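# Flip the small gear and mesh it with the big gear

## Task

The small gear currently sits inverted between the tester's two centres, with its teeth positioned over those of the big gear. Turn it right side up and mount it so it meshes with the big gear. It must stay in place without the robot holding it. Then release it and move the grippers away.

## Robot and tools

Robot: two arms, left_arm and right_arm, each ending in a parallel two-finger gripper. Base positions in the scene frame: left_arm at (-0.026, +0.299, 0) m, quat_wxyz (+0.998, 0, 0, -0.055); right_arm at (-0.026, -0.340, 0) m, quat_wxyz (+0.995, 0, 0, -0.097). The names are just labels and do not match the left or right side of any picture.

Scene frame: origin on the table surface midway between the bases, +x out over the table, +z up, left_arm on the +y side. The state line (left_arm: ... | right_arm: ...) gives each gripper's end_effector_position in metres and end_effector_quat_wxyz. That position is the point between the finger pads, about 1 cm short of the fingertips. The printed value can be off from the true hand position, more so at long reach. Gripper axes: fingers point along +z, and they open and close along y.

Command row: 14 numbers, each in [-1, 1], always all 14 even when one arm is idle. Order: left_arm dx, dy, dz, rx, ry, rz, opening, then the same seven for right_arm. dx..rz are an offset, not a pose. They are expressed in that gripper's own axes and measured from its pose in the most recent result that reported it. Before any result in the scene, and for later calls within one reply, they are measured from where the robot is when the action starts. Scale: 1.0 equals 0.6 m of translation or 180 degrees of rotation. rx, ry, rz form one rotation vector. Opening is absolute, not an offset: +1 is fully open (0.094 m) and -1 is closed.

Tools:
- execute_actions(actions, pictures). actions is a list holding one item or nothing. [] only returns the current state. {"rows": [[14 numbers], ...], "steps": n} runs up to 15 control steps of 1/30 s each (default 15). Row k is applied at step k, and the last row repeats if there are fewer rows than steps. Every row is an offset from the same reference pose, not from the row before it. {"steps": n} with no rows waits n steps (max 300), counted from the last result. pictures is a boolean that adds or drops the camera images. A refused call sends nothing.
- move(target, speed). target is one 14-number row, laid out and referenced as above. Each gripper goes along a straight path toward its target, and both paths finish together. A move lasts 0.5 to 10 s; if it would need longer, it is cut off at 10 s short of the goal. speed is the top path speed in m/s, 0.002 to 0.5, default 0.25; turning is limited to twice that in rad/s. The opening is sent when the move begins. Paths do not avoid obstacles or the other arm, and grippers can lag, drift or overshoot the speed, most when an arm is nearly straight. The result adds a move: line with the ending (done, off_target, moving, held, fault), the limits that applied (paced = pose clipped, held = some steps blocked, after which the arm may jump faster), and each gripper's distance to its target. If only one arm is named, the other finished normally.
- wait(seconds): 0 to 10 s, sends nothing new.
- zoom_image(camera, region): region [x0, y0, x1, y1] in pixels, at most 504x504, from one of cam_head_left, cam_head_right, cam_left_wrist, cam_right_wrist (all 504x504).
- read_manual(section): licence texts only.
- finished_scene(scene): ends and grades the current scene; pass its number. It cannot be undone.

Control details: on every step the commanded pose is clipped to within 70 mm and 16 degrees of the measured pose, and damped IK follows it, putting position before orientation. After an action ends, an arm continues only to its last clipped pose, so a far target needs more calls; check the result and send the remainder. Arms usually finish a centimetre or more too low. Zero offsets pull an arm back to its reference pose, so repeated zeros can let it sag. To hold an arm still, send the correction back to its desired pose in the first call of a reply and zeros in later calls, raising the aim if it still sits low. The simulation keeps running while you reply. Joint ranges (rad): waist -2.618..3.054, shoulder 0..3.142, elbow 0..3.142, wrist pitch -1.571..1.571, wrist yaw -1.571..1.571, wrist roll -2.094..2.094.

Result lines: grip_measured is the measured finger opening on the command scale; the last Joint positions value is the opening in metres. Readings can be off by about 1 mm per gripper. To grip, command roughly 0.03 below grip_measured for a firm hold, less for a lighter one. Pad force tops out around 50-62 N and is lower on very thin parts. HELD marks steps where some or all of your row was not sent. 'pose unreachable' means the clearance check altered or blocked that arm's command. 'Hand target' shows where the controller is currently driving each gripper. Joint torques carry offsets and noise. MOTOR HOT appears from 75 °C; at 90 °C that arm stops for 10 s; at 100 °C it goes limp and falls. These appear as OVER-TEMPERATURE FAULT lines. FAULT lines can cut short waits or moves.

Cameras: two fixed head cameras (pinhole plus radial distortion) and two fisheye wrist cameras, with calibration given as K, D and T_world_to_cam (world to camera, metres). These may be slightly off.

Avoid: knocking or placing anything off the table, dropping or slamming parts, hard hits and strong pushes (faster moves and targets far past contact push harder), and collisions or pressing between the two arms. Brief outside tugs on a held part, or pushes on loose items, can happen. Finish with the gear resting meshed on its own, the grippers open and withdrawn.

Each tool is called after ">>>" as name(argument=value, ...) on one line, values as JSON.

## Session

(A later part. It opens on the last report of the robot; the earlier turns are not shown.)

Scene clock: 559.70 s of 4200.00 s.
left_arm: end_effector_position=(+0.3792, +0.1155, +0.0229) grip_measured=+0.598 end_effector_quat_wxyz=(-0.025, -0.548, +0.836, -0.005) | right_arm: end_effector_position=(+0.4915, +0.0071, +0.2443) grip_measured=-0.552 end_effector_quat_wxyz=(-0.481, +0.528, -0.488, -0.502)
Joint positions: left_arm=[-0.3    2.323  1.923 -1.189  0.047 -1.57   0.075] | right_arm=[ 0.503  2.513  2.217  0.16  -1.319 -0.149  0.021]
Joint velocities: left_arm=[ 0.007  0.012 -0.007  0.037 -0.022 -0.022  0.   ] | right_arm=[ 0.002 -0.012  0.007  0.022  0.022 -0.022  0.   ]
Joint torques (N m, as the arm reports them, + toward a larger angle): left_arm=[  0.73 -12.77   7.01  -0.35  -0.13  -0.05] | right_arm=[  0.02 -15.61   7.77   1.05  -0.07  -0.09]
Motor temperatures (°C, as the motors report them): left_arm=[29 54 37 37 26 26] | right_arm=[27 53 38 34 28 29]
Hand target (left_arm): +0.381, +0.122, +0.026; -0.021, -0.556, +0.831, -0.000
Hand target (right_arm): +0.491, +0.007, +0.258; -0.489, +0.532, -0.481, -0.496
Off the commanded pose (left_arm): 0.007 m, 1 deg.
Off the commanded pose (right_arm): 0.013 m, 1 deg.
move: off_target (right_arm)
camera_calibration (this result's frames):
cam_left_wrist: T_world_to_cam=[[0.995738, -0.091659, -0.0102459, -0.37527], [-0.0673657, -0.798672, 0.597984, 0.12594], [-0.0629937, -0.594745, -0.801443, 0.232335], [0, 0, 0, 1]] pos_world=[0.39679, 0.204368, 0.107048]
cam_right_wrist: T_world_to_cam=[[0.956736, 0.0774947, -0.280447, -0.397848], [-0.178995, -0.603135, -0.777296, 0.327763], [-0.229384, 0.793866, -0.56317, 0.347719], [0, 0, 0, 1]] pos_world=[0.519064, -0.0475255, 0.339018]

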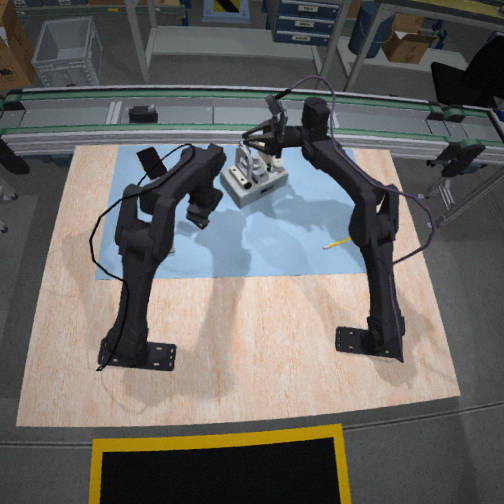

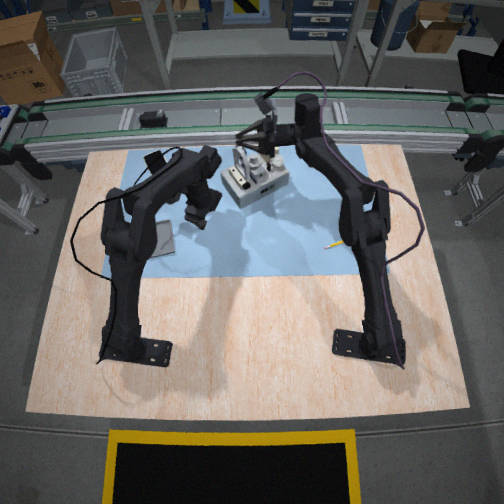

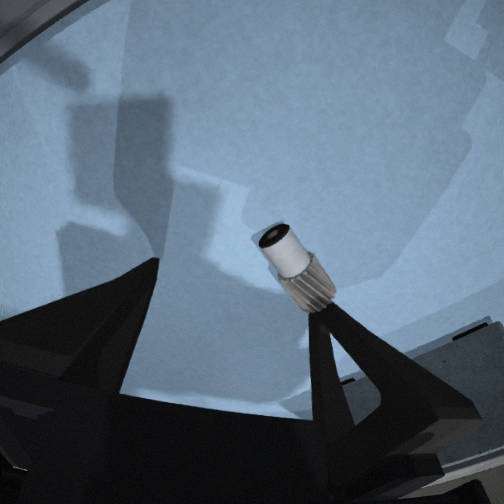

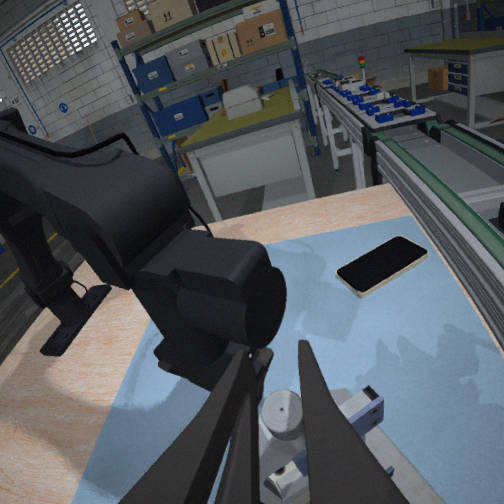

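>>> move(target=[0,0,-0.06,0,0,0,0.6,0,0,0,0,0,0,-0.55])

>>> move(target=[-0.048,-0.03,0,0,-0.015,-0.16,0,-0.01,0,0,0,0,0,-0.55])

Scene clock: 567.10 s of 4200.00 s.
left_arm: end_effector_position=(+0.3759, +0.1167, +0.0457) grip_measured=+0.598 end_effector_quat_wxyz=(-0.032, -0.549, +0.835, +0.005) | right_arm: end_effector_position=(+0.4915, +0.0071, +0.2443) grip_measured=-0.552 end_effector_quat_wxyz=(-0.481, +0.528, -0.488, -0.502)
Joint positions: left_arm=[-0.3    2.323  2.014 -1.304  0.048 -1.572  0.075] | right_arm=[ 0.503  2.513  2.217  0.16  -1.319 -0.149  0.021]
Joint velocities: left_arm=[-0.007 -0.017 -0.007 -0.037  0.007 -0.066 -0.001] | right_arm=[ 0.007  0.002 -0.017  0.051 -0.066  0.007 -0.001]
Joint torques (N m, as the arm reports them, + toward a larger angle): left_arm=[  0.19 -13.29   9.06  -0.43   0.04   0.01] | right_arm=[ -0.03 -15.08   5.49   1.21  -0.08   0.  ]
Motor temperatures (°C, as the motors report them): left_arm=[29 53 37 37 26 26] | right_arm=[27 53 38 34 28 29]
Hand target (left_arm): +0.380, +0.116, +0.059; -0.025, -0.548, +0.836, -0.005
Hand target (right_arm): +0.492, +0.007, +0.244; -0.481, +0.528, -0.488, -0.502
Off the commanded pose (left_arm): 0.014 m, 1 deg.
Off the commanded pose (right_arm): 0.000 m, 0 deg.
After step 90, 3.43 s passed at rest.
move: off_target (left_arm)
camera_calibration (this result's frames):
cam_left_wrist: T_world_to_cam=[[0.995374, -0.0899147, -0.033839, -0.370687], [-0.0524869, -0.803969, 0.592351, 0.108288], [-0.0804665, -0.587835, -0.804969, 0.257069], [0, 0, 0, 1]] pos_world=[0.395341, 0.204845, 0.130245]
cam_right_wrist: T_world_to_cam=[[0.956736, 0.0774947, -0.280447, -0.397848], [-0.178995, -0.603135, -0.777296, 0.327763], [-0.229384, 0.793866, -0.56317, 0.347719], [0, 0, 0, 1]] pos_world=[0.519064, -0.0475255, 0.339018]

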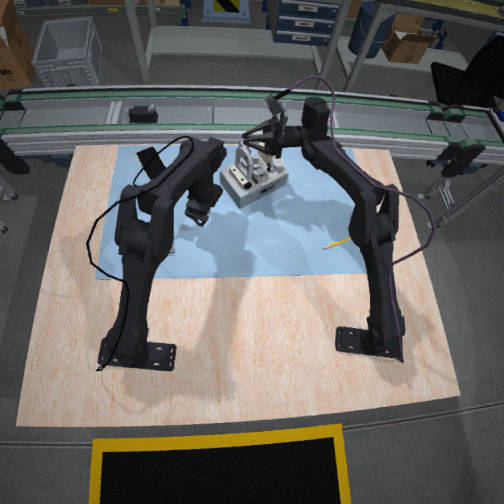

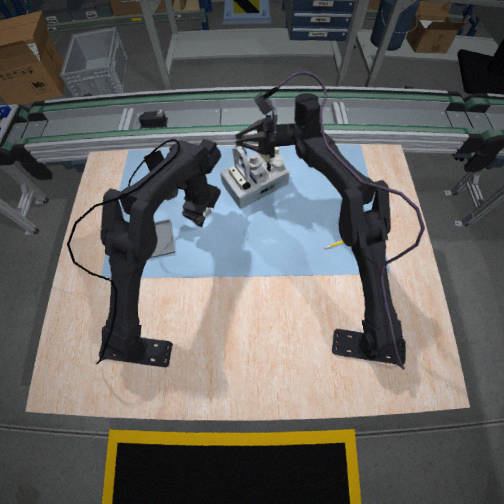

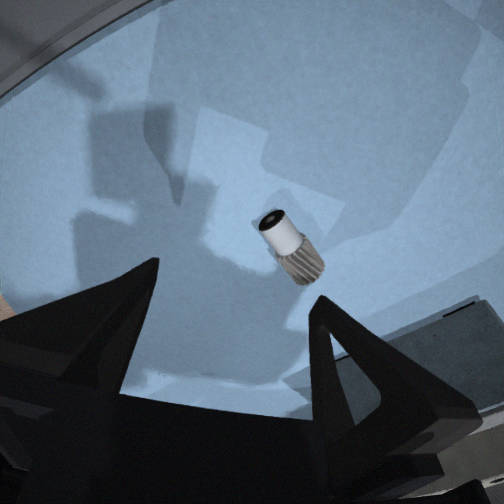

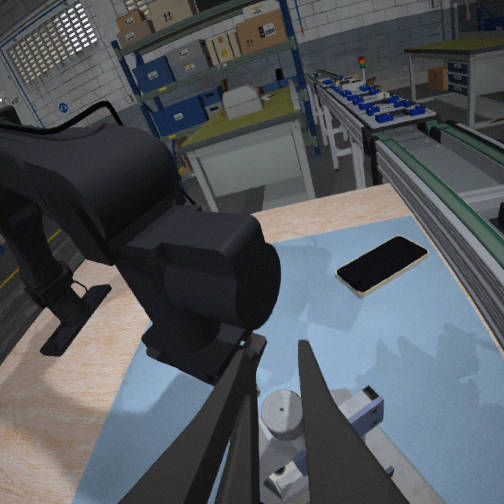

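Scene clock: 568.67 s of 4200.00 s.
left_arm: end_effector_position=(+0.4000, +0.1307, +0.0358) grip_measured=+0.002 end_effector_quat_wxyz=(+0.021, +0.735, -0.677, -0.025) | right_arm: end_effector_position=(+0.4915, +0.0071, +0.2443) grip_measured=-0.552 end_effector_quat_wxyz=(-0.481, +0.528, -0.488, -0.502)
Joint positions: left_arm=[-0.261  2.437  2.174 -1.368  0.021 -2.022  0.047] | right_arm=[ 0.503  2.513  2.217  0.16  -1.319 -0.149  0.021]
Joint velocities: left_arm=[-0.007  0.012 -0.002  0.022  0.022 -0.037  0.   ] | right_arm=[-0.012 -0.037  0.007  0.095 -0.022 -0.037 -0.   ]
Joint torques (N m, as the arm reports them, + toward a larger angle): left_arm=[  0.43 -13.05   9.1   -0.5   -0.12  -0.07] | right_arm=[  0.   -15.36   6.61   1.08  -0.08   0.04]
Motor temperatures (°C, as the motors report them): left_arm=[29 53 37 37 26 26] | right_arm=[27 53 37 34 28 29]
Hand target (left_arm): +0.404, +0.136, +0.044; +0.010, +0.739, -0.673, -0.024
Hand target (right_arm): +0.491, +0.007, +0.250; -0.482, +0.527, -0.488, -0.502
Off the commanded pose (left_arm): 0.010 m, 1 deg.
Off the commanded pose (right_arm): 0.006 m, 0 deg.
move: done
camera_calibration (this result's frames):
cam_left_wrist: T_world_to_cam=[[0.920836, 0.388212, -0.0367638, -0.426268], [0.344488, -0.765684, 0.543191, -0.035294], [0.182724, -0.512855, -0.838804, 0.145426], [0, 0, 0, 1]] pos_world=[0.378109, 0.213041, 0.125484]
cam_right_wrist: T_world_to_cam=[[0.956736, 0.0774947, -0.280447, -0.397848], [-0.178995, -0.603135, -0.777296, 0.327763], [-0.229384, 0.793866, -0.56317, 0.347719], [0, 0, 0, 1]] pos_world=[0.519064, -0.0475255, 0.339018]

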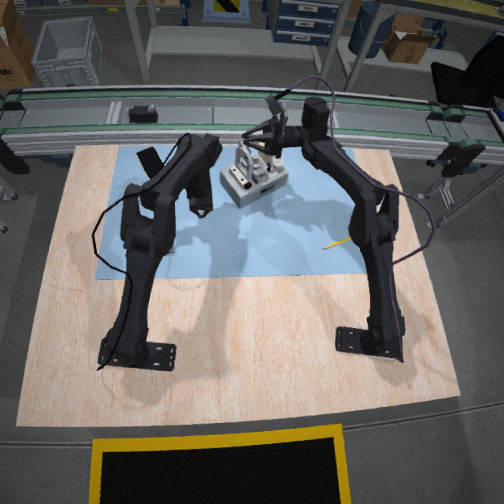

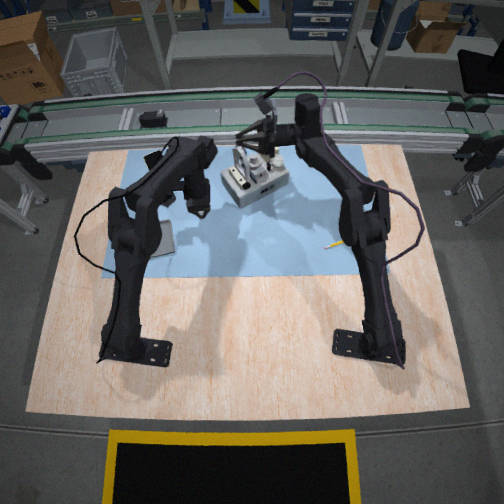

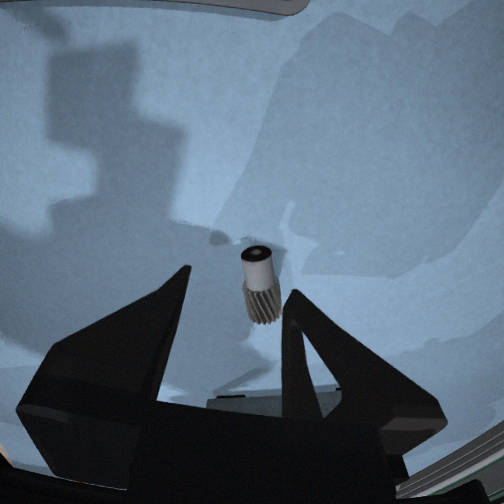

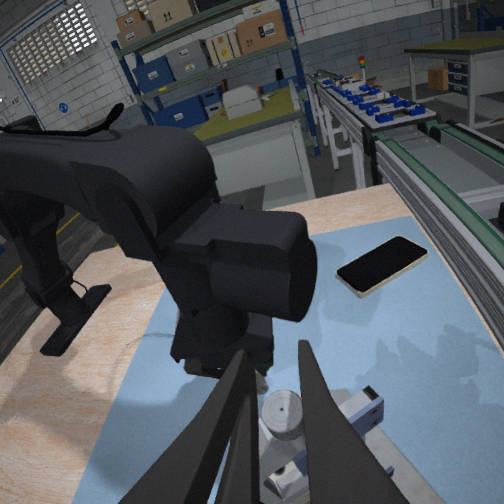

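>>> move(target=[0,-0.018,0.028,-0.01,0,-0.02,0,0.02,0,0,0,-0.015,0,-0.55], speed=0.06)

>>> execute_actions(actions=[{"rows":[[0,0,0,0,0,0,-0.78,-0.01,0,0,0,0,0,-0.55]]}])

Scene clock: 574.00 s of 4200.00 s.
left_arm: end_effector_position=(+0.4078, +0.1293, +0.0191) grip_measured=+0.002 end_effector_quat_wxyz=(+0.029, +0.751, -0.659, -0.033) | right_arm: end_effector_position=(+0.4917, +0.0072, +0.2399) grip_measured=-0.552 end_effector_quat_wxyz=(-0.496, +0.517, -0.475, -0.511)
Joint positions: left_arm=[-0.254  2.518  2.254 -1.389  0.03  -2.064  0.047] | right_arm=[ 0.503  2.525  2.133  0.449 -1.319  0.027  0.021]
Joint velocities: left_arm=[-0.007 -0.017  0.002 -0.051  0.022 -0.037 -0.001] | right_arm=[-0.007 -0.002  0.007  0.007  0.051 -0.007 -0.   ]
Joint torques (N m, as the arm reports them, + toward a larger angle): left_arm=[  0.91 -12.36   8.44  -0.5    0.01  -0.05] | right_arm=[ -0.13 -14.36   4.48   1.26   0.     0.03]
Motor temperatures (°C, as the motors report them): left_arm=[29 54 37 36 26 26] | right_arm=[27 53 37 34 28 29]
Hand target (left_arm): +0.410, +0.132, +0.018; +0.031, +0.756, -0.653, -0.035
Hand target (right_arm): +0.492, +0.007, +0.233; +0.493, -0.515, +0.477, +0.514
Off the commanded pose (left_arm): 0.003 m, 1 deg.
Off the commanded pose (right_arm): 0.008 m, 1 deg.
move: done
camera_calibration (this result's frames):
cam_left_wrist: T_world_to_cam=[[0.899616, 0.432926, -0.0571489, -0.430334], [0.394239, -0.748913, 0.53264, -0.0522786], [0.187794, -0.501702, -0.84441, 0.12591], [0, 0, 0, 1]] pos_world=[0.384101, 0.21032, 0.109572]
cam_right_wrist: T_world_to_cam=[[0.959154, 0.0892106, -0.268449, -0.403453], [-0.173435, -0.564245, -0.807185, 0.32859], [-0.22348, 0.820773, -0.525726, 0.33316], [0, 0, 0, 1]] pos_world=[0.518418, -0.0520511, 0.332077]

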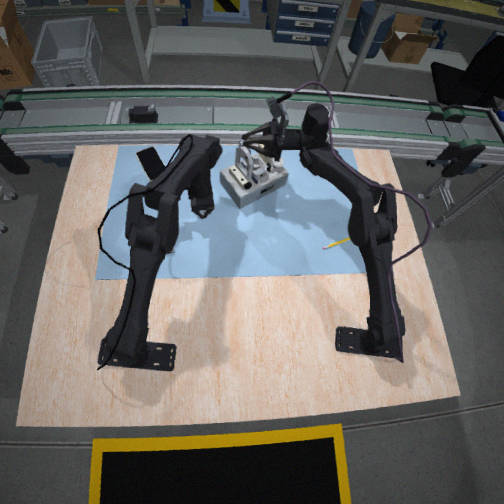

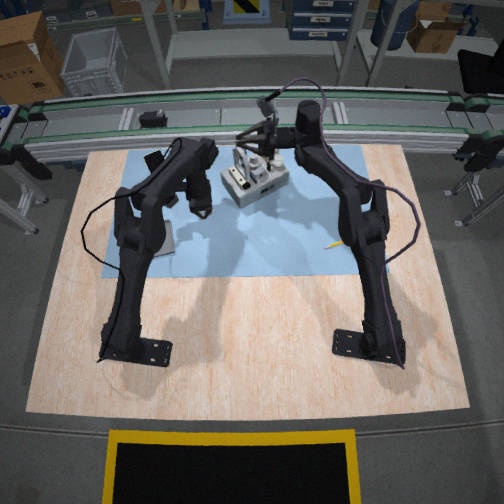

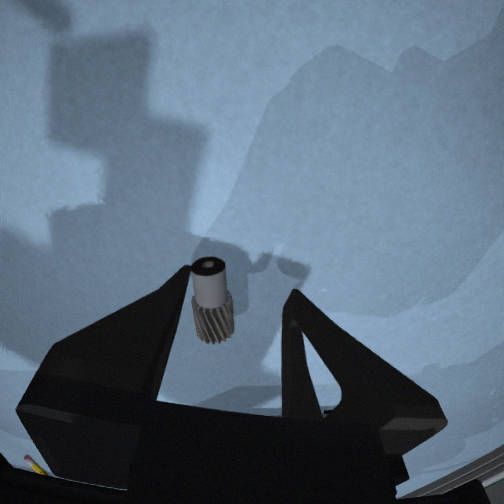

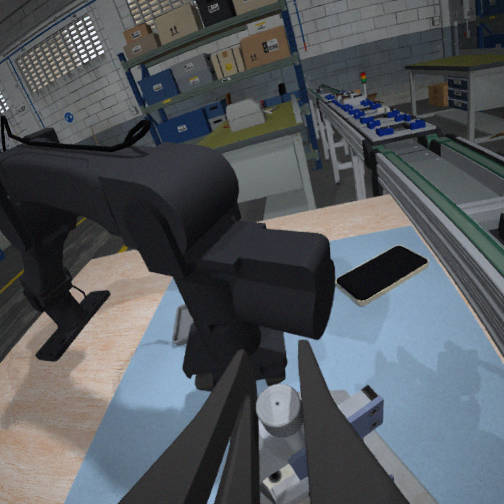

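Scene clock: 574.50 s of 4200.00 s.
left_arm: end_effector_position=(+0.4084, +0.1291, +0.0182) grip_measured=-0.652 end_effector_quat_wxyz=(+0.029, +0.751, -0.659, -0.033) | right_arm: end_effector_position=(+0.4917, +0.0072, +0.2400) grip_measured=-0.552 end_effector_quat_wxyz=(-0.496, +0.517, -0.474, -0.511)
Joint positions: left_arm=[-0.254  2.52   2.254 -1.386  0.03  -2.064  0.016] | right_arm=[ 0.503  2.525  2.133  0.45  -1.319  0.027  0.021]
Joint velocities: left_arm=[-0.012 -0.007  0.002  0.066 -0.037 -0.066 -0.   ] | right_arm=[-0.002 -0.002  0.007  0.066  0.037  0.007  0.   ]
Joint torques (N m, as the arm reports them, + toward a larger angle): left_arm=[ -0.06 -13.66   6.54  -0.37   0.01   0.  ] | right_arm=[ -0.02 -15.59   6.23   1.05   0.03   0.03]
Motor temperatures (°C, as the motors report them): left_arm=[29 54 37 36 26 26] | right_arm=[27 53 37 34 28 29]
Hand target (left_arm): +0.408, +0.129, +0.019; +0.029, +0.751, -0.659, -0.033
Hand target (right_arm): +0.492, +0.007, +0.246; +0.497, -0.517, +0.474, +0.511
Off the commanded pose (left_arm): 0.001 m, 0 deg.
Off the commanded pose (right_arm): 0.006 m, 0 deg.
Steps of this call (steps 1 to 15: all 15 steps of this action). Readings (end_effector_position):
1: left_arm (+0.4081, +0.1292, +0.0191) | right_arm (+0.4917, +0.0072, +0.2400)
2: left_arm (+0.4082, +0.1292, +0.0191) | right_arm (+0.4917, +0.0072, +0.2400)
4: left_arm (+0.4084, +0.1291, +0.0182) | right_arm (+0.4917, +0.0072, +0.2400)
8: left_arm (+0.4084, +0.1291, +0.0182) | right_arm (+0.4917, +0.0072, +0.2400)
15: the state above
camera_calibration (this result's frames):
cam_left_wrist: T_world_to_cam=[[0.899841, 0.432559, -0.0563778, -0.430833], [0.393384, -0.748827, 0.533391, -0.0518264], [0.188506, -0.502146, -0.843988, 0.124697], [0, 0, 0, 1]] pos_world=[0.384563, 0.210168, 0.108597]
cam_right_wrist: T_world_to_cam=[[0.959246, 0.0892723, -0.268098, -0.403555], [-0.173153, -0.564076, -0.807364, 0.328561], [-0.223303, 0.820883, -0.52563, 0.333095], [0, 0, 0, 1]] pos_world=[0.518382, -0.0520718, 0.332161]

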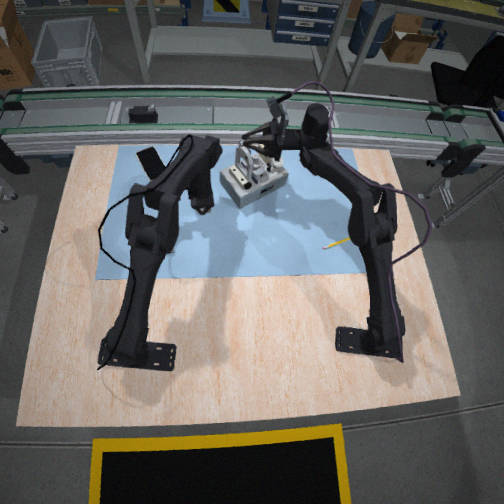

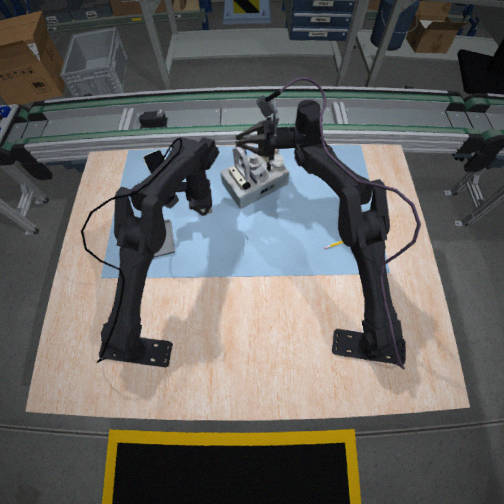

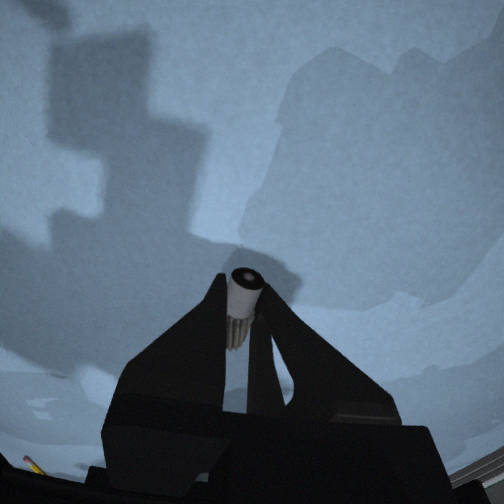

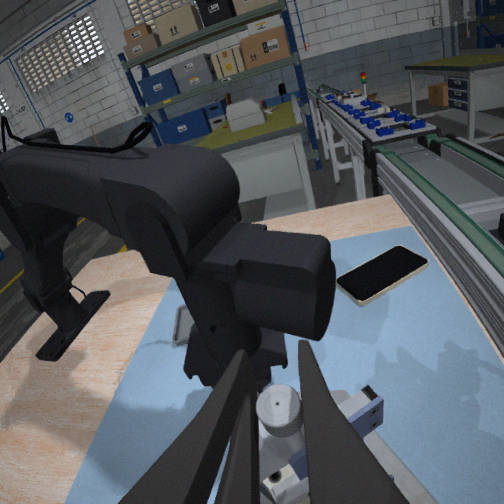

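>>> execute_actions(actions=[{"rows":[[0,0,0,0,0,0,-0.55,0.02,0,0,0,0,0.01,-0.55],[0,0,0,0,0,0,-0.55,0.02,0,0,0,0,0.01,-0.55],[0,0,0,0,0,0,-0.55,0.02,0,0,0,0,0.01,-0.55],[-0.022,0,0,0,0,0,-0.55,0.02,0,0,0,0,0.01,-0.55]]}], pictures=false)

>>> execute_actions(actions=[{"rows":[[0,0,0,0,0,0,-0.78,-0.01,0,0,0,0,0,-0.55]]}])

Scene clock: 580.40 s of 4200.00 s.
left_arm: end_effector_position=(+0.4074, +0.1337, +0.0178) grip_measured=-0.552 end_effector_quat_wxyz=(+0.035, +0.749, -0.661, -0.028) | right_arm: end_effector_position=(+0.4916, +0.0072, +0.2424) grip_measured=-0.552 end_effector_quat_wxyz=(-0.497, +0.515, -0.474, -0.513)
Joint positions: left_arm=[-0.241  2.499  2.212 -1.362  0.044 -2.044  0.021] | right_arm=[ 0.503  2.525  2.133  0.471 -1.319  0.05   0.021]
Joint velocities: left_arm=[-0.002 -0.017 -0.012 -0.11  -0.007  0.037 -0.   ] | right_arm=[ 0.002 -0.022  0.007 -0.007 -0.022  0.007  0.001]
Joint torques (N m, as the arm reports them, + toward a larger angle): left_arm=[  1.1  -14.46   5.01  -0.38  -0.09   0.05] | right_arm=[ -0.01 -13.96   3.76   1.29   0.05   0.05]
Motor temperatures (°C, as the motors report them): left_arm=[29 54 37 36 26 26] | right_arm=[27 53 37 34 28 29]
Hand target (left_arm): +0.407, +0.142, +0.019; +0.029, +0.751, -0.659, -0.033
Hand target (right_arm): +0.492, +0.007, +0.228; +0.488, -0.510, +0.483, +0.518
Off the commanded pose (left_arm): 0.009 m, 1 deg.
Off the commanded pose (right_arm): 0.014 m, 2 deg.
Steps of this call (steps 1 to 90: nothing new was sent; then 2.40 s passed at rest; steps 91 to 105: all 15 steps of this action). Readings (end_effector_position):
91: left_arm (+0.4084, +0.1291, +0.0182) | right_arm (+0.4917, +0.0072, +0.2402)
92: left_arm (+0.4083, +0.1292, +0.0182) | right_arm (+0.4917, +0.0072, +0.2405)
94: left_arm (+0.4078, +0.1298, +0.0177) | right_arm (+0.4917, +0.0072, +0.2411)
98: left_arm (+0.4072, +0.1330, +0.0179) | right_arm (+0.4916, +0.0072, +0.2419)
105: the state above

Scene clock: 580.90 s of 4200.00 s.
left_arm: end_effector_position=(+0.4077, +0.1335, +0.0178) grip_measured=-0.696 end_effector_quat_wxyz=(+0.035, +0.749, -0.661, -0.027) | right_arm: end_effector_position=(+0.4916, +0.0072, +0.2424) grip_measured=-0.552 end_effector_quat_wxyz=(-0.497, +0.515, -0.474, -0.513)
Joint positions: left_arm=[-0.241  2.499  2.212 -1.361  0.045 -2.044  0.014] | right_arm=[ 0.503  2.525  2.133  0.471 -1.319  0.05   0.021]
Joint velocities: left_arm=[-0.007 -0.007  0.002  0.022 -0.007  0.022  0.   ] | right_arm=[ 0.002  0.002 -0.012 -0.022  0.037 -0.051 -0.001]
Joint torques (N m, as the arm reports them, + toward a larger angle): left_arm=[ -0.3  -13.37   6.54  -0.37   0.05   0.  ] | right_arm=[ -0.05 -15.58   6.22   1.05   0.05   0.03]
Motor temperatures (°C, as the motors report them): left_arm=[29 54 37 36 26 26] | right_arm=[27 53 37 34 28 29]
Hand target (left_arm): +0.407, +0.134, +0.018; +0.035, +0.749, -0.661, -0.028
Hand target (right_arm): +0.491, +0.007, +0.248; +0.497, -0.515, +0.474, +0.513
Off the commanded pose (left_arm): 0.000 m, 0 deg.
Off the commanded pose (right_arm): 0.006 m, 0 deg.
Steps of this call (steps 1 to 15: all 15 steps of this action). Readings (end_effector_position):
1: left_arm (+0.4076, +0.1336, +0.0178) | right_arm (+0.4916, +0.0072, +0.2424)
2: left_arm (+0.4077, +0.1335, +0.0178) | right_arm (+0.4916, +0.0072, +0.2424)
4: left_arm (+0.4077, +0.1335, +0.0178) | right_arm (+0.4916, +0.0072, +0.2424)
8: left_arm (+0.4077, +0.1335, +0.0178) | right_arm (+0.4916, +0.0072, +0.2424)
15: the state above
camera_calibration (this result's frames):
cam_left_wrist: T_world_to_cam=[[0.901968, 0.427127, -0.0633775, -0.432168], [0.389595, -0.741698, 0.545985, -0.0476513], [0.186198, -0.517153, -0.835394, 0.129418], [0, 0, 0, 1]] pos_world=[0.384269, 0.216176, 0.106742]
cam_right_wrist: T_world_to_cam=[[0.958436, 0.0910443, -0.270392, -0.401802], [-0.175255, -0.559975, -0.809762, 0.332068], [-0.225137, 0.823492, -0.520744, 0.334086], [0, 0, 0, 1]] pos_world=[0.518513, -0.0525856, 0.334224]

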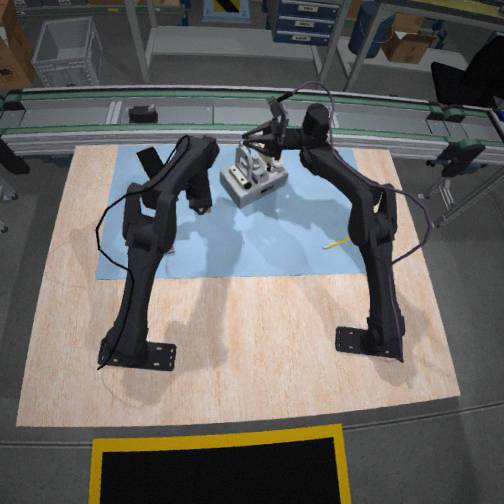

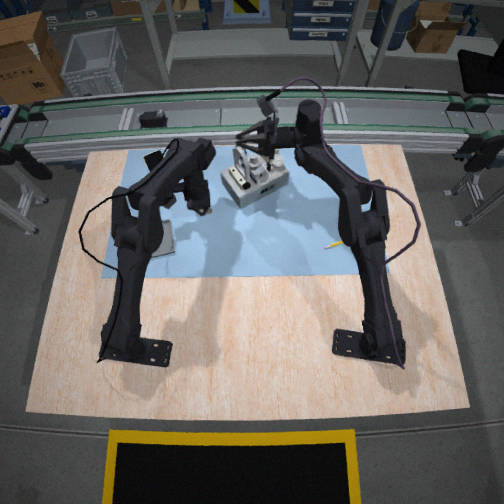

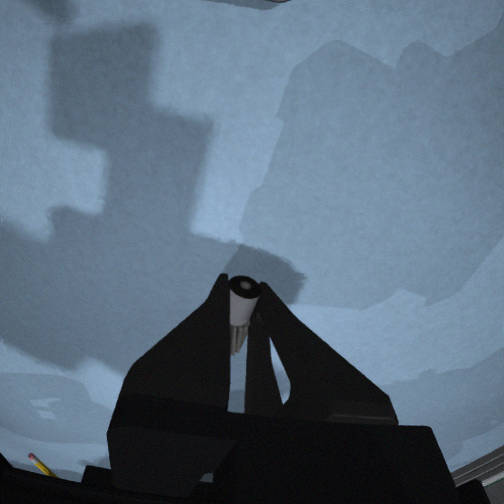

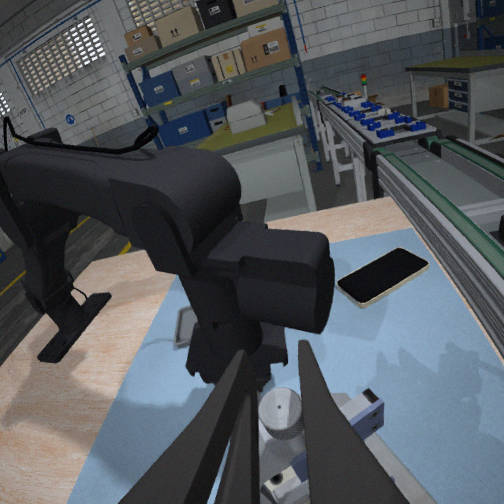

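Shank grip. Heading 97°→-60°.

>>> move(target=[0,0,-0.17,0,0,0.87,-0.76,0.035,0,0,0,0,0.02,-0.55], speed=0.4)

>>> move(target=[-0.12,0.03,-0.11,0,-0.52,0,-0.76,-0.01,0,0,0,0,0,-0.55], speed=0.3)

Scene clock: 591.50 s of 4200.00 s.
left_arm: end_effector_position=(+0.4097, +0.1328, +0.0959) grip_measured=-0.696 end_effector_quat_wxyz=(+0.001, +0.494, +0.869, -0.022) | right_arm: end_effector_position=(+0.4914, +0.0071, +0.2338) grip_measured=-0.552 end_effector_quat_wxyz=(-0.487, +0.505, -0.483, -0.524)
Joint positions: left_arm=[-0.241  2.44   2.421 -1.557  0.045  0.683  0.014] | right_arm=[ 0.503  2.534  2.108  0.521 -1.319  0.107  0.021]
Joint velocities: left_arm=[-0.007 -0.012  0.007  0.037 -0.022  0.051 -0.002] | right_arm=[ 0.012 -0.002  0.002 -0.081  0.037 -0.007 -0.001]
Joint torques (N m, as the arm reports them, + toward a larger angle): left_arm=[  0.53 -15.47   9.26  -0.27   0.04   0.04] | right_arm=[  0.01 -13.83   4.29   1.24   0.05   0.05]
Motor temperatures (°C, as the motors report them): left_arm=[29 56 37 36 26 26] | right_arm=[27 53 37 34 28 29]
Hand target (left_arm): +0.416, +0.134, +0.119; +0.031, +0.495, +0.868, -0.017
Hand target (right_arm): +0.492, +0.008, +0.222; +0.481, -0.500, +0.490, +0.528
Off the commanded pose (left_arm): 0.025 m, 4 deg.
Off the commanded pose (right_arm): 0.012 m, 1 deg.
joint sent to its limit (left arm) — the command would take joint 4 (wrist pitch) past its lower limit, so that joint was sent only as far as its limit.
After step 90, 3.50 s passed at rest.
move: off_target (left_arm, right_arm)
camera_calibration (this result's frames):
cam_left_wrist: T_world_to_cam=[[-0.655429, -0.752404, 0.0655848, 0.353607], [-0.602028, 0.572914, 0.556176, 0.139045], [-0.456043, 0.32505, -0.828473, 0.344527], [0, 0, 0, 1]] pos_world=[0.472593, 0.0744063, 0.184907]
cam_right_wrist: T_world_to_cam=[[0.94641, 0.0926826, -0.309383, -0.38893], [-0.207699, -0.558916, -0.802791, 0.339268], [-0.247324, 0.824028, -0.509714, 0.337893], [0, 0, 0, 1]] pos_world=[0.522122, -0.0527635, 0.324262]

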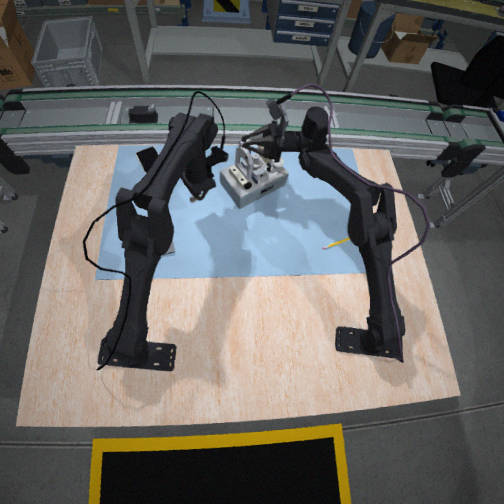

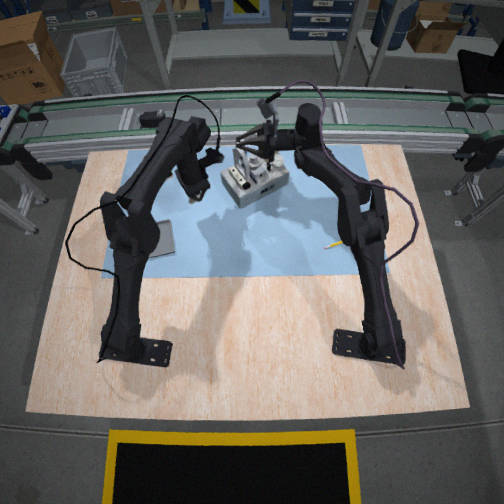

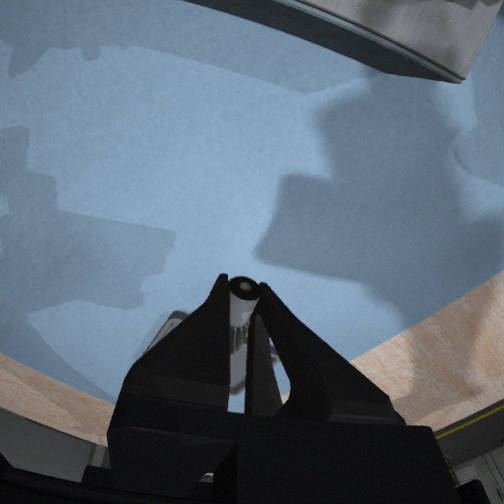

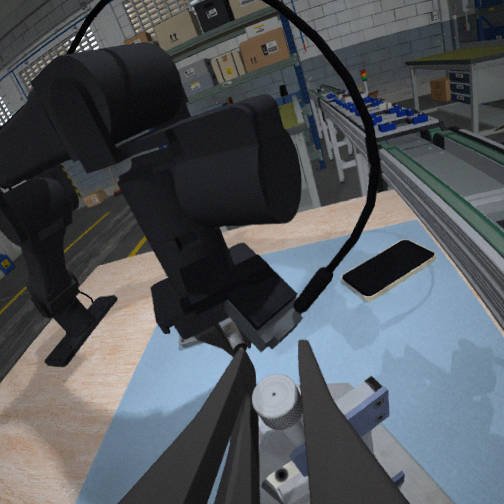

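Scene clock: 595.07 s of 4200.00 s.
left_arm: end_effector_position=(+0.4593, +0.0849, +0.1558) grip_measured=-0.696 end_effector_quat_wxyz=(+0.616, +0.331, +0.603, -0.384) | right_arm: end_effector_position=(+0.4914, +0.0071, +0.2338) grip_measured=-0.552 end_effector_quat_wxyz=(-0.487, +0.505, -0.483, -0.524)
Joint positions: left_arm=[-0.04   2.183  1.063  1.208  0.908 -0.124  0.014] | right_arm=[ 0.503  2.534  2.108  0.521 -1.319  0.107  0.021]
Joint velocities: left_arm=[-0.007  0.007 -0.012  0.051  0.007  0.007 -0.   ] | right_arm=[-0.012  0.007 -0.002 -0.007 -0.095 -0.007  0.   ]
Joint torques (N m, as the arm reports them, + toward a larger angle): left_arm=[ -0.79 -11.02   5.8    1.22  -0.21  -0.08] | right_arm=[ -0.05 -15.55   6.24   1.04   0.05   0.03]
Motor temperatures (°C, as the motors report them): left_arm=[29 55 37 36 26 26] | right_arm=[27 53 37 34 28 29]
Hand target (left_arm): +0.459, +0.083, +0.163; +0.627, +0.332, +0.593, -0.380
Hand target (right_arm): +0.491, +0.007, +0.240; +0.487, -0.504, +0.483, +0.524
Off the commanded pose (left_arm): 0.008 m, 3 deg.
Off the commanded pose (right_arm): 0.006 m, 0 deg.
move: off_target (left_arm)
camera_calibration (this result's frames):
cam_left_wrist: T_world_to_cam=[[-0.832588, -0.419291, 0.361929, 0.353139], [-0.507535, 0.315822, -0.801664, 0.353037], [0.221825, -0.851147, -0.475754, 0.165926], [0, 0, 0, 1]] pos_world=[0.436391, 0.177798, 0.234146]
cam_right_wrist: T_world_to_cam=[[0.94641, 0.0926826, -0.309383, -0.38893], [-0.207699, -0.558916, -0.802791, 0.339268], [-0.247324, 0.824028, -0.509714, 0.337893], [0, 0, 0, 1]] pos_world=[0.522122, -0.0527635, 0.324262]

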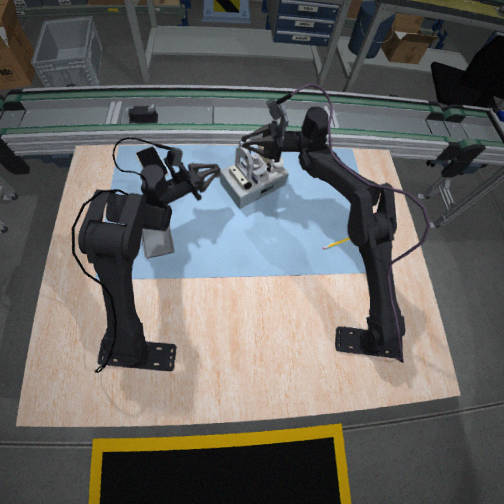

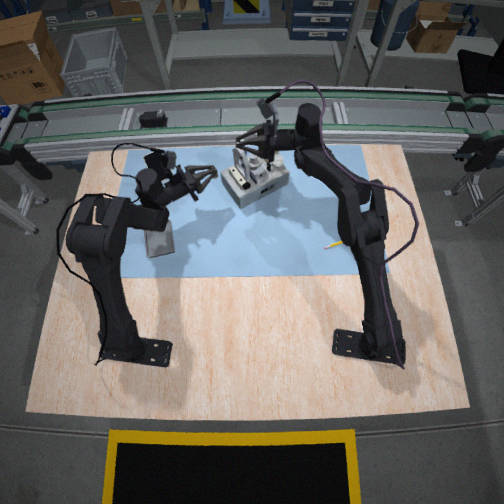

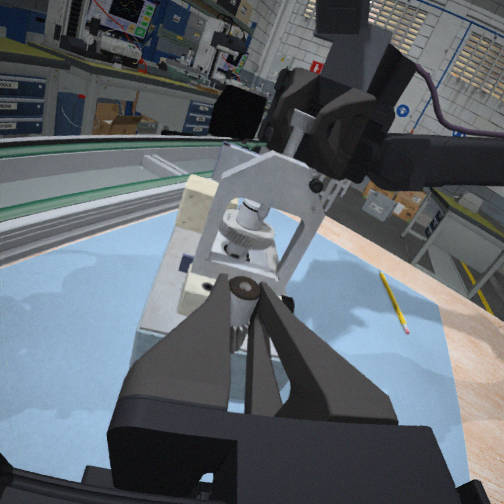

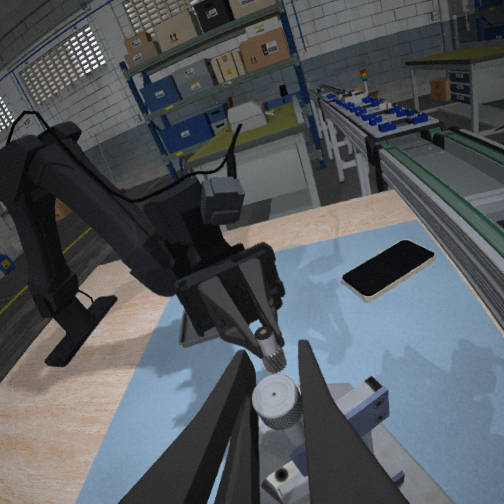

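>>> move(target=[-0.025,-0.02,0.1,0,0.008,0.022,-0.76,-0.01,0,0,0,0,0,-0.78], speed=0.1)

>>> execute_actions(actions=[{"rows":[[-0.022,0,0.01,0,-0.008,0.004,-0.76,-0.04,0,0,0,-0.01,-0.02,-0.78],[-0.022,0,0.01,0,-0.008,0.004,-0.76,-0.06,0,0,0,-0.01,-0.03,-0.78],[-0.022,0,0.01,0,-0.008,0.004,-0.76,-0.08,0,0,0,-0.01,-0.04,-0.78],[-0.022,0,0.01,0,-0.008,0.004,-0.76,-0.1,0,0,0,-0.016,-0.05,-0.78],[-0.022,0,0.01,0,-0.008,0.004,-0.76,-0.122,0,0,0,-0.016,-0.05,-0.78]]}])

Scene clock: 604.67 s of 4200.00 s.
left_arm: end_effector_position=(+0.4725, +0.0300, +0.1576) grip_measured=-0.696 end_effector_quat_wxyz=(+0.603, +0.352, +0.614, -0.369) | right_arm: end_effector_position=(+0.4915, +0.0071, +0.2338) grip_measured=-0.716 end_effector_quat_wxyz=(-0.488, +0.505, -0.483, -0.524)
Joint positions: left_arm=[-0.16   2.198  1.197  0.998  0.801 -0.025  0.014] | right_arm=[ 0.503  2.534  2.108  0.521 -1.318  0.107  0.013]
Joint velocities: left_arm=[ 0.002  0.002 -0.002 -0.095 -0.022 -0.022  0.001] | right_arm=[ 0.007  0.012 -0.002  0.007  0.007  0.037  0.   ]
Joint torques (N m, as the arm reports them, + toward a larger angle): left_arm=[ -0.16 -11.94   9.31   1.1   -0.1    0.08] | right_arm=[ -0.06 -15.54   6.25   1.03   0.05   0.03]
Motor temperatures (°C, as the motors report them): left_arm=[29 53 37 38 26 26] | right_arm=[27 54 37 33 28 29]
Hand target (left_arm): +0.479, +0.029, +0.175; +0.622, +0.356, +0.599, -0.359
Hand target (right_arm): +0.491, +0.007, +0.240; +0.487, -0.505, +0.483, +0.524
Off the commanded pose (left_arm): 0.018 m, 3 deg.
Off the commanded pose (right_arm): 0.006 m, 0 deg.
After step 90, 5.37 s passed at rest.
move: off_target (left_arm)
camera_calibration (this result's frames):
cam_left_wrist: T_world_to_cam=[[-0.835463, -0.433011, 0.338384, 0.345905], [-0.507023, 0.369856, -0.778546, 0.373045], [0.211966, -0.822015, -0.528547, 0.129255], [0, 0, 0, 1]] pos_world=[0.450736, 0.118058, 0.241702]
cam_right_wrist: T_world_to_cam=[[0.946592, 0.0919834, -0.309035, -0.389221], [-0.20784, -0.558683, -0.802917, 0.339408], [-0.246508, 0.824264, -0.509727, 0.337526], [0, 0, 0, 1]] pos_world=[0.522179, -0.0527878, 0.32428]

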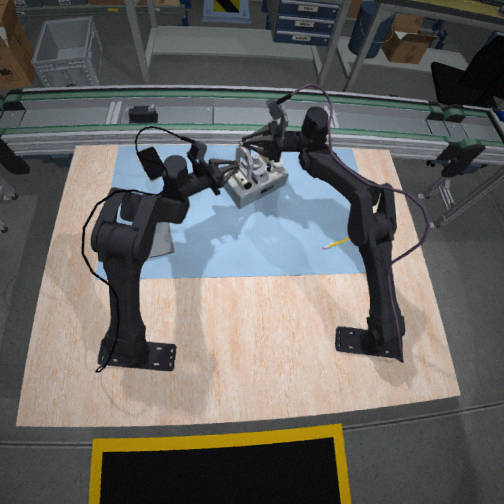

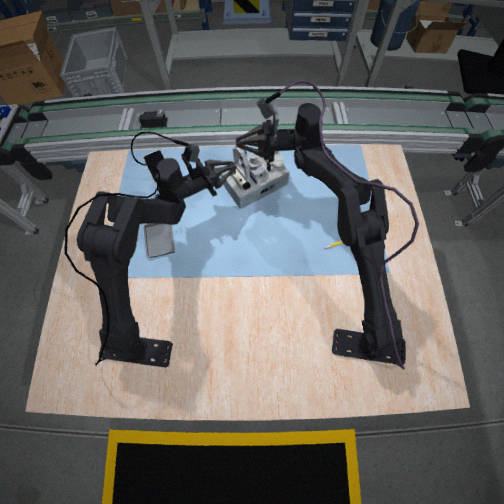

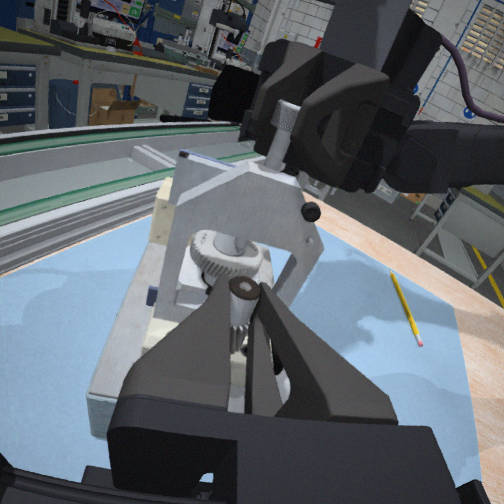

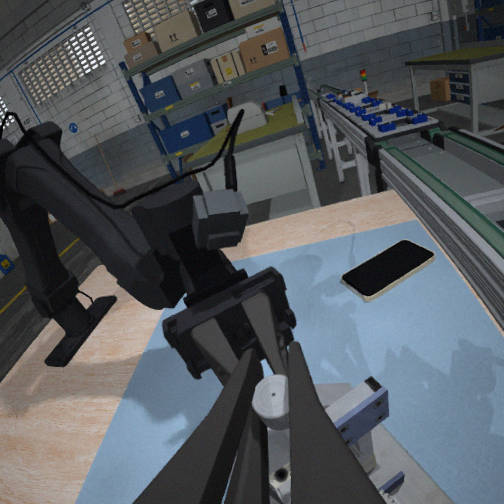

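Scene clock: 605.17 s of 4200.00 s.
left_arm: end_effector_position=(+0.4725, +0.0300, +0.1571) grip_measured=-0.696 end_effector_quat_wxyz=(+0.600, +0.349, +0.617, -0.372) | right_arm: end_effector_position=(+0.4907, +0.0071, +0.2547) grip_measured=-0.716 end_effector_quat_wxyz=(-0.487, +0.509, -0.475, -0.528)
Joint positions: left_arm=[-0.16   2.198  1.197  0.996  0.801 -0.036  0.014] | right_arm=[ 0.502  2.534  2.175  0.495 -1.335  0.138  0.013]
Joint velocities: left_arm=[-0.002 -0.007 -0.002 -0.066  0.037  0.095  0.001] | right_arm=[ 0.007 -0.017  0.002 -0.022 -0.037  0.037  0.001]
Joint torques (N m, as the arm reports them, + toward a larger angle): left_arm=[ -0.91 -11.97   8.53   1.11  -0.1   -0.06] | right_arm=[ -0.3  -18.25   9.94   1.63   0.3    0.05]
Motor temperatures (°C, as the motors report them): left_arm=[29 53 37 38 26 26] | right_arm=[27 54 37 33 28 29]
Hand target (left_arm): +0.475, +0.025, +0.171; +0.612, +0.352, +0.604, -0.369
Hand target (right_arm): +0.488, +0.003, +0.306; +0.539, -0.527, +0.430, +0.496
Off the commanded pose (left_arm): 0.015 m, 2 deg.
Off the commanded pose (right_arm): 0.052 m, 9 deg.
Steps of this call (steps 1 to 15: all 15 steps of this action). Readings (end_effector_position):
1: left_arm (+0.4725, +0.0300, +0.1575) | right_arm (+0.4914, +0.0071, +0.2344)
2: left_arm (+0.4725, +0.0300, +0.1575) | right_arm (+0.4914, +0.0071, +0.2349)
4: left_arm (+0.4725, +0.0300, +0.1573) | right_arm (+0.4912, +0.0071, +0.2377)
8: left_arm (+0.4725, +0.0300, +0.1572) | right_arm (+0.4910, +0.0070, +0.2506)
15: the state above
camera_calibration (this result's frames):
cam_left_wrist: T_world_to_cam=[[-0.831453, -0.431582, 0.34989, 0.342334], [-0.516049, 0.366552, -0.774166, 0.376315], [0.205863, -0.824243, -0.527489, 0.131766], [0, 0, 0, 1]] pos_world=[0.451705, 0.118414, 0.241056]
cam_right_wrist: T_world_to_cam=[[0.947262, 0.110812, -0.300691, -0.384559], [-0.191899, -0.555329, -0.809187, 0.349782], [-0.25665, 0.824215, -0.504778, 0.351664], [0, 0, 0, 1]] pos_world=[0.521656, -0.0529894, 0.344918]

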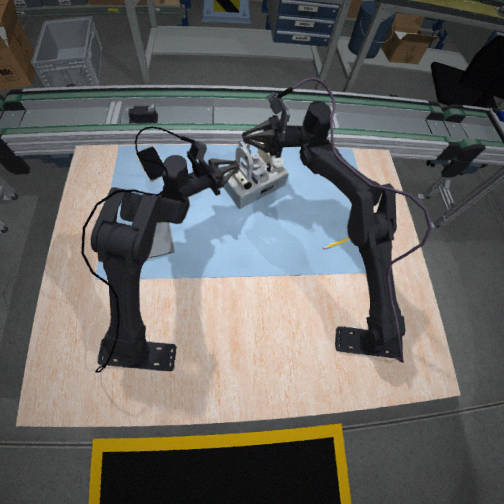

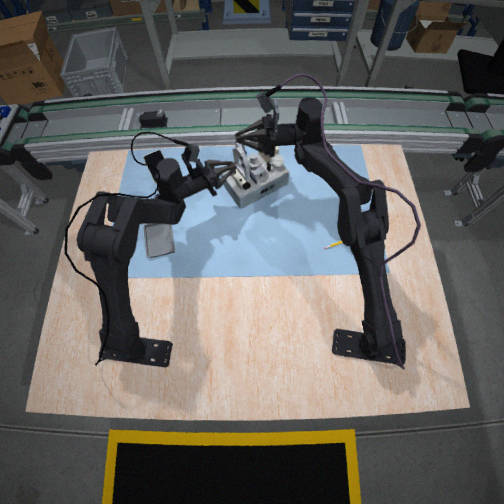

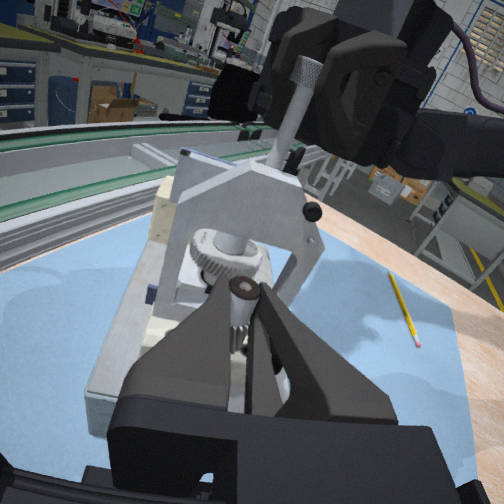

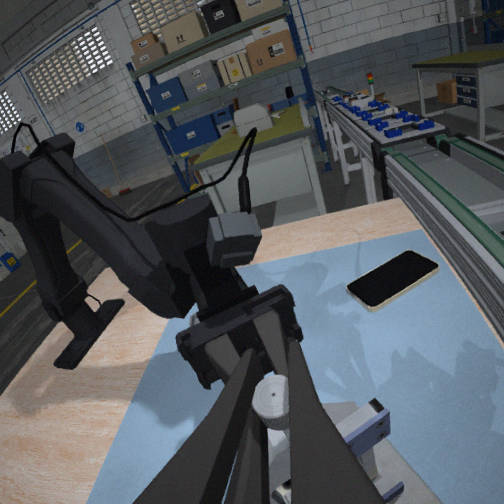

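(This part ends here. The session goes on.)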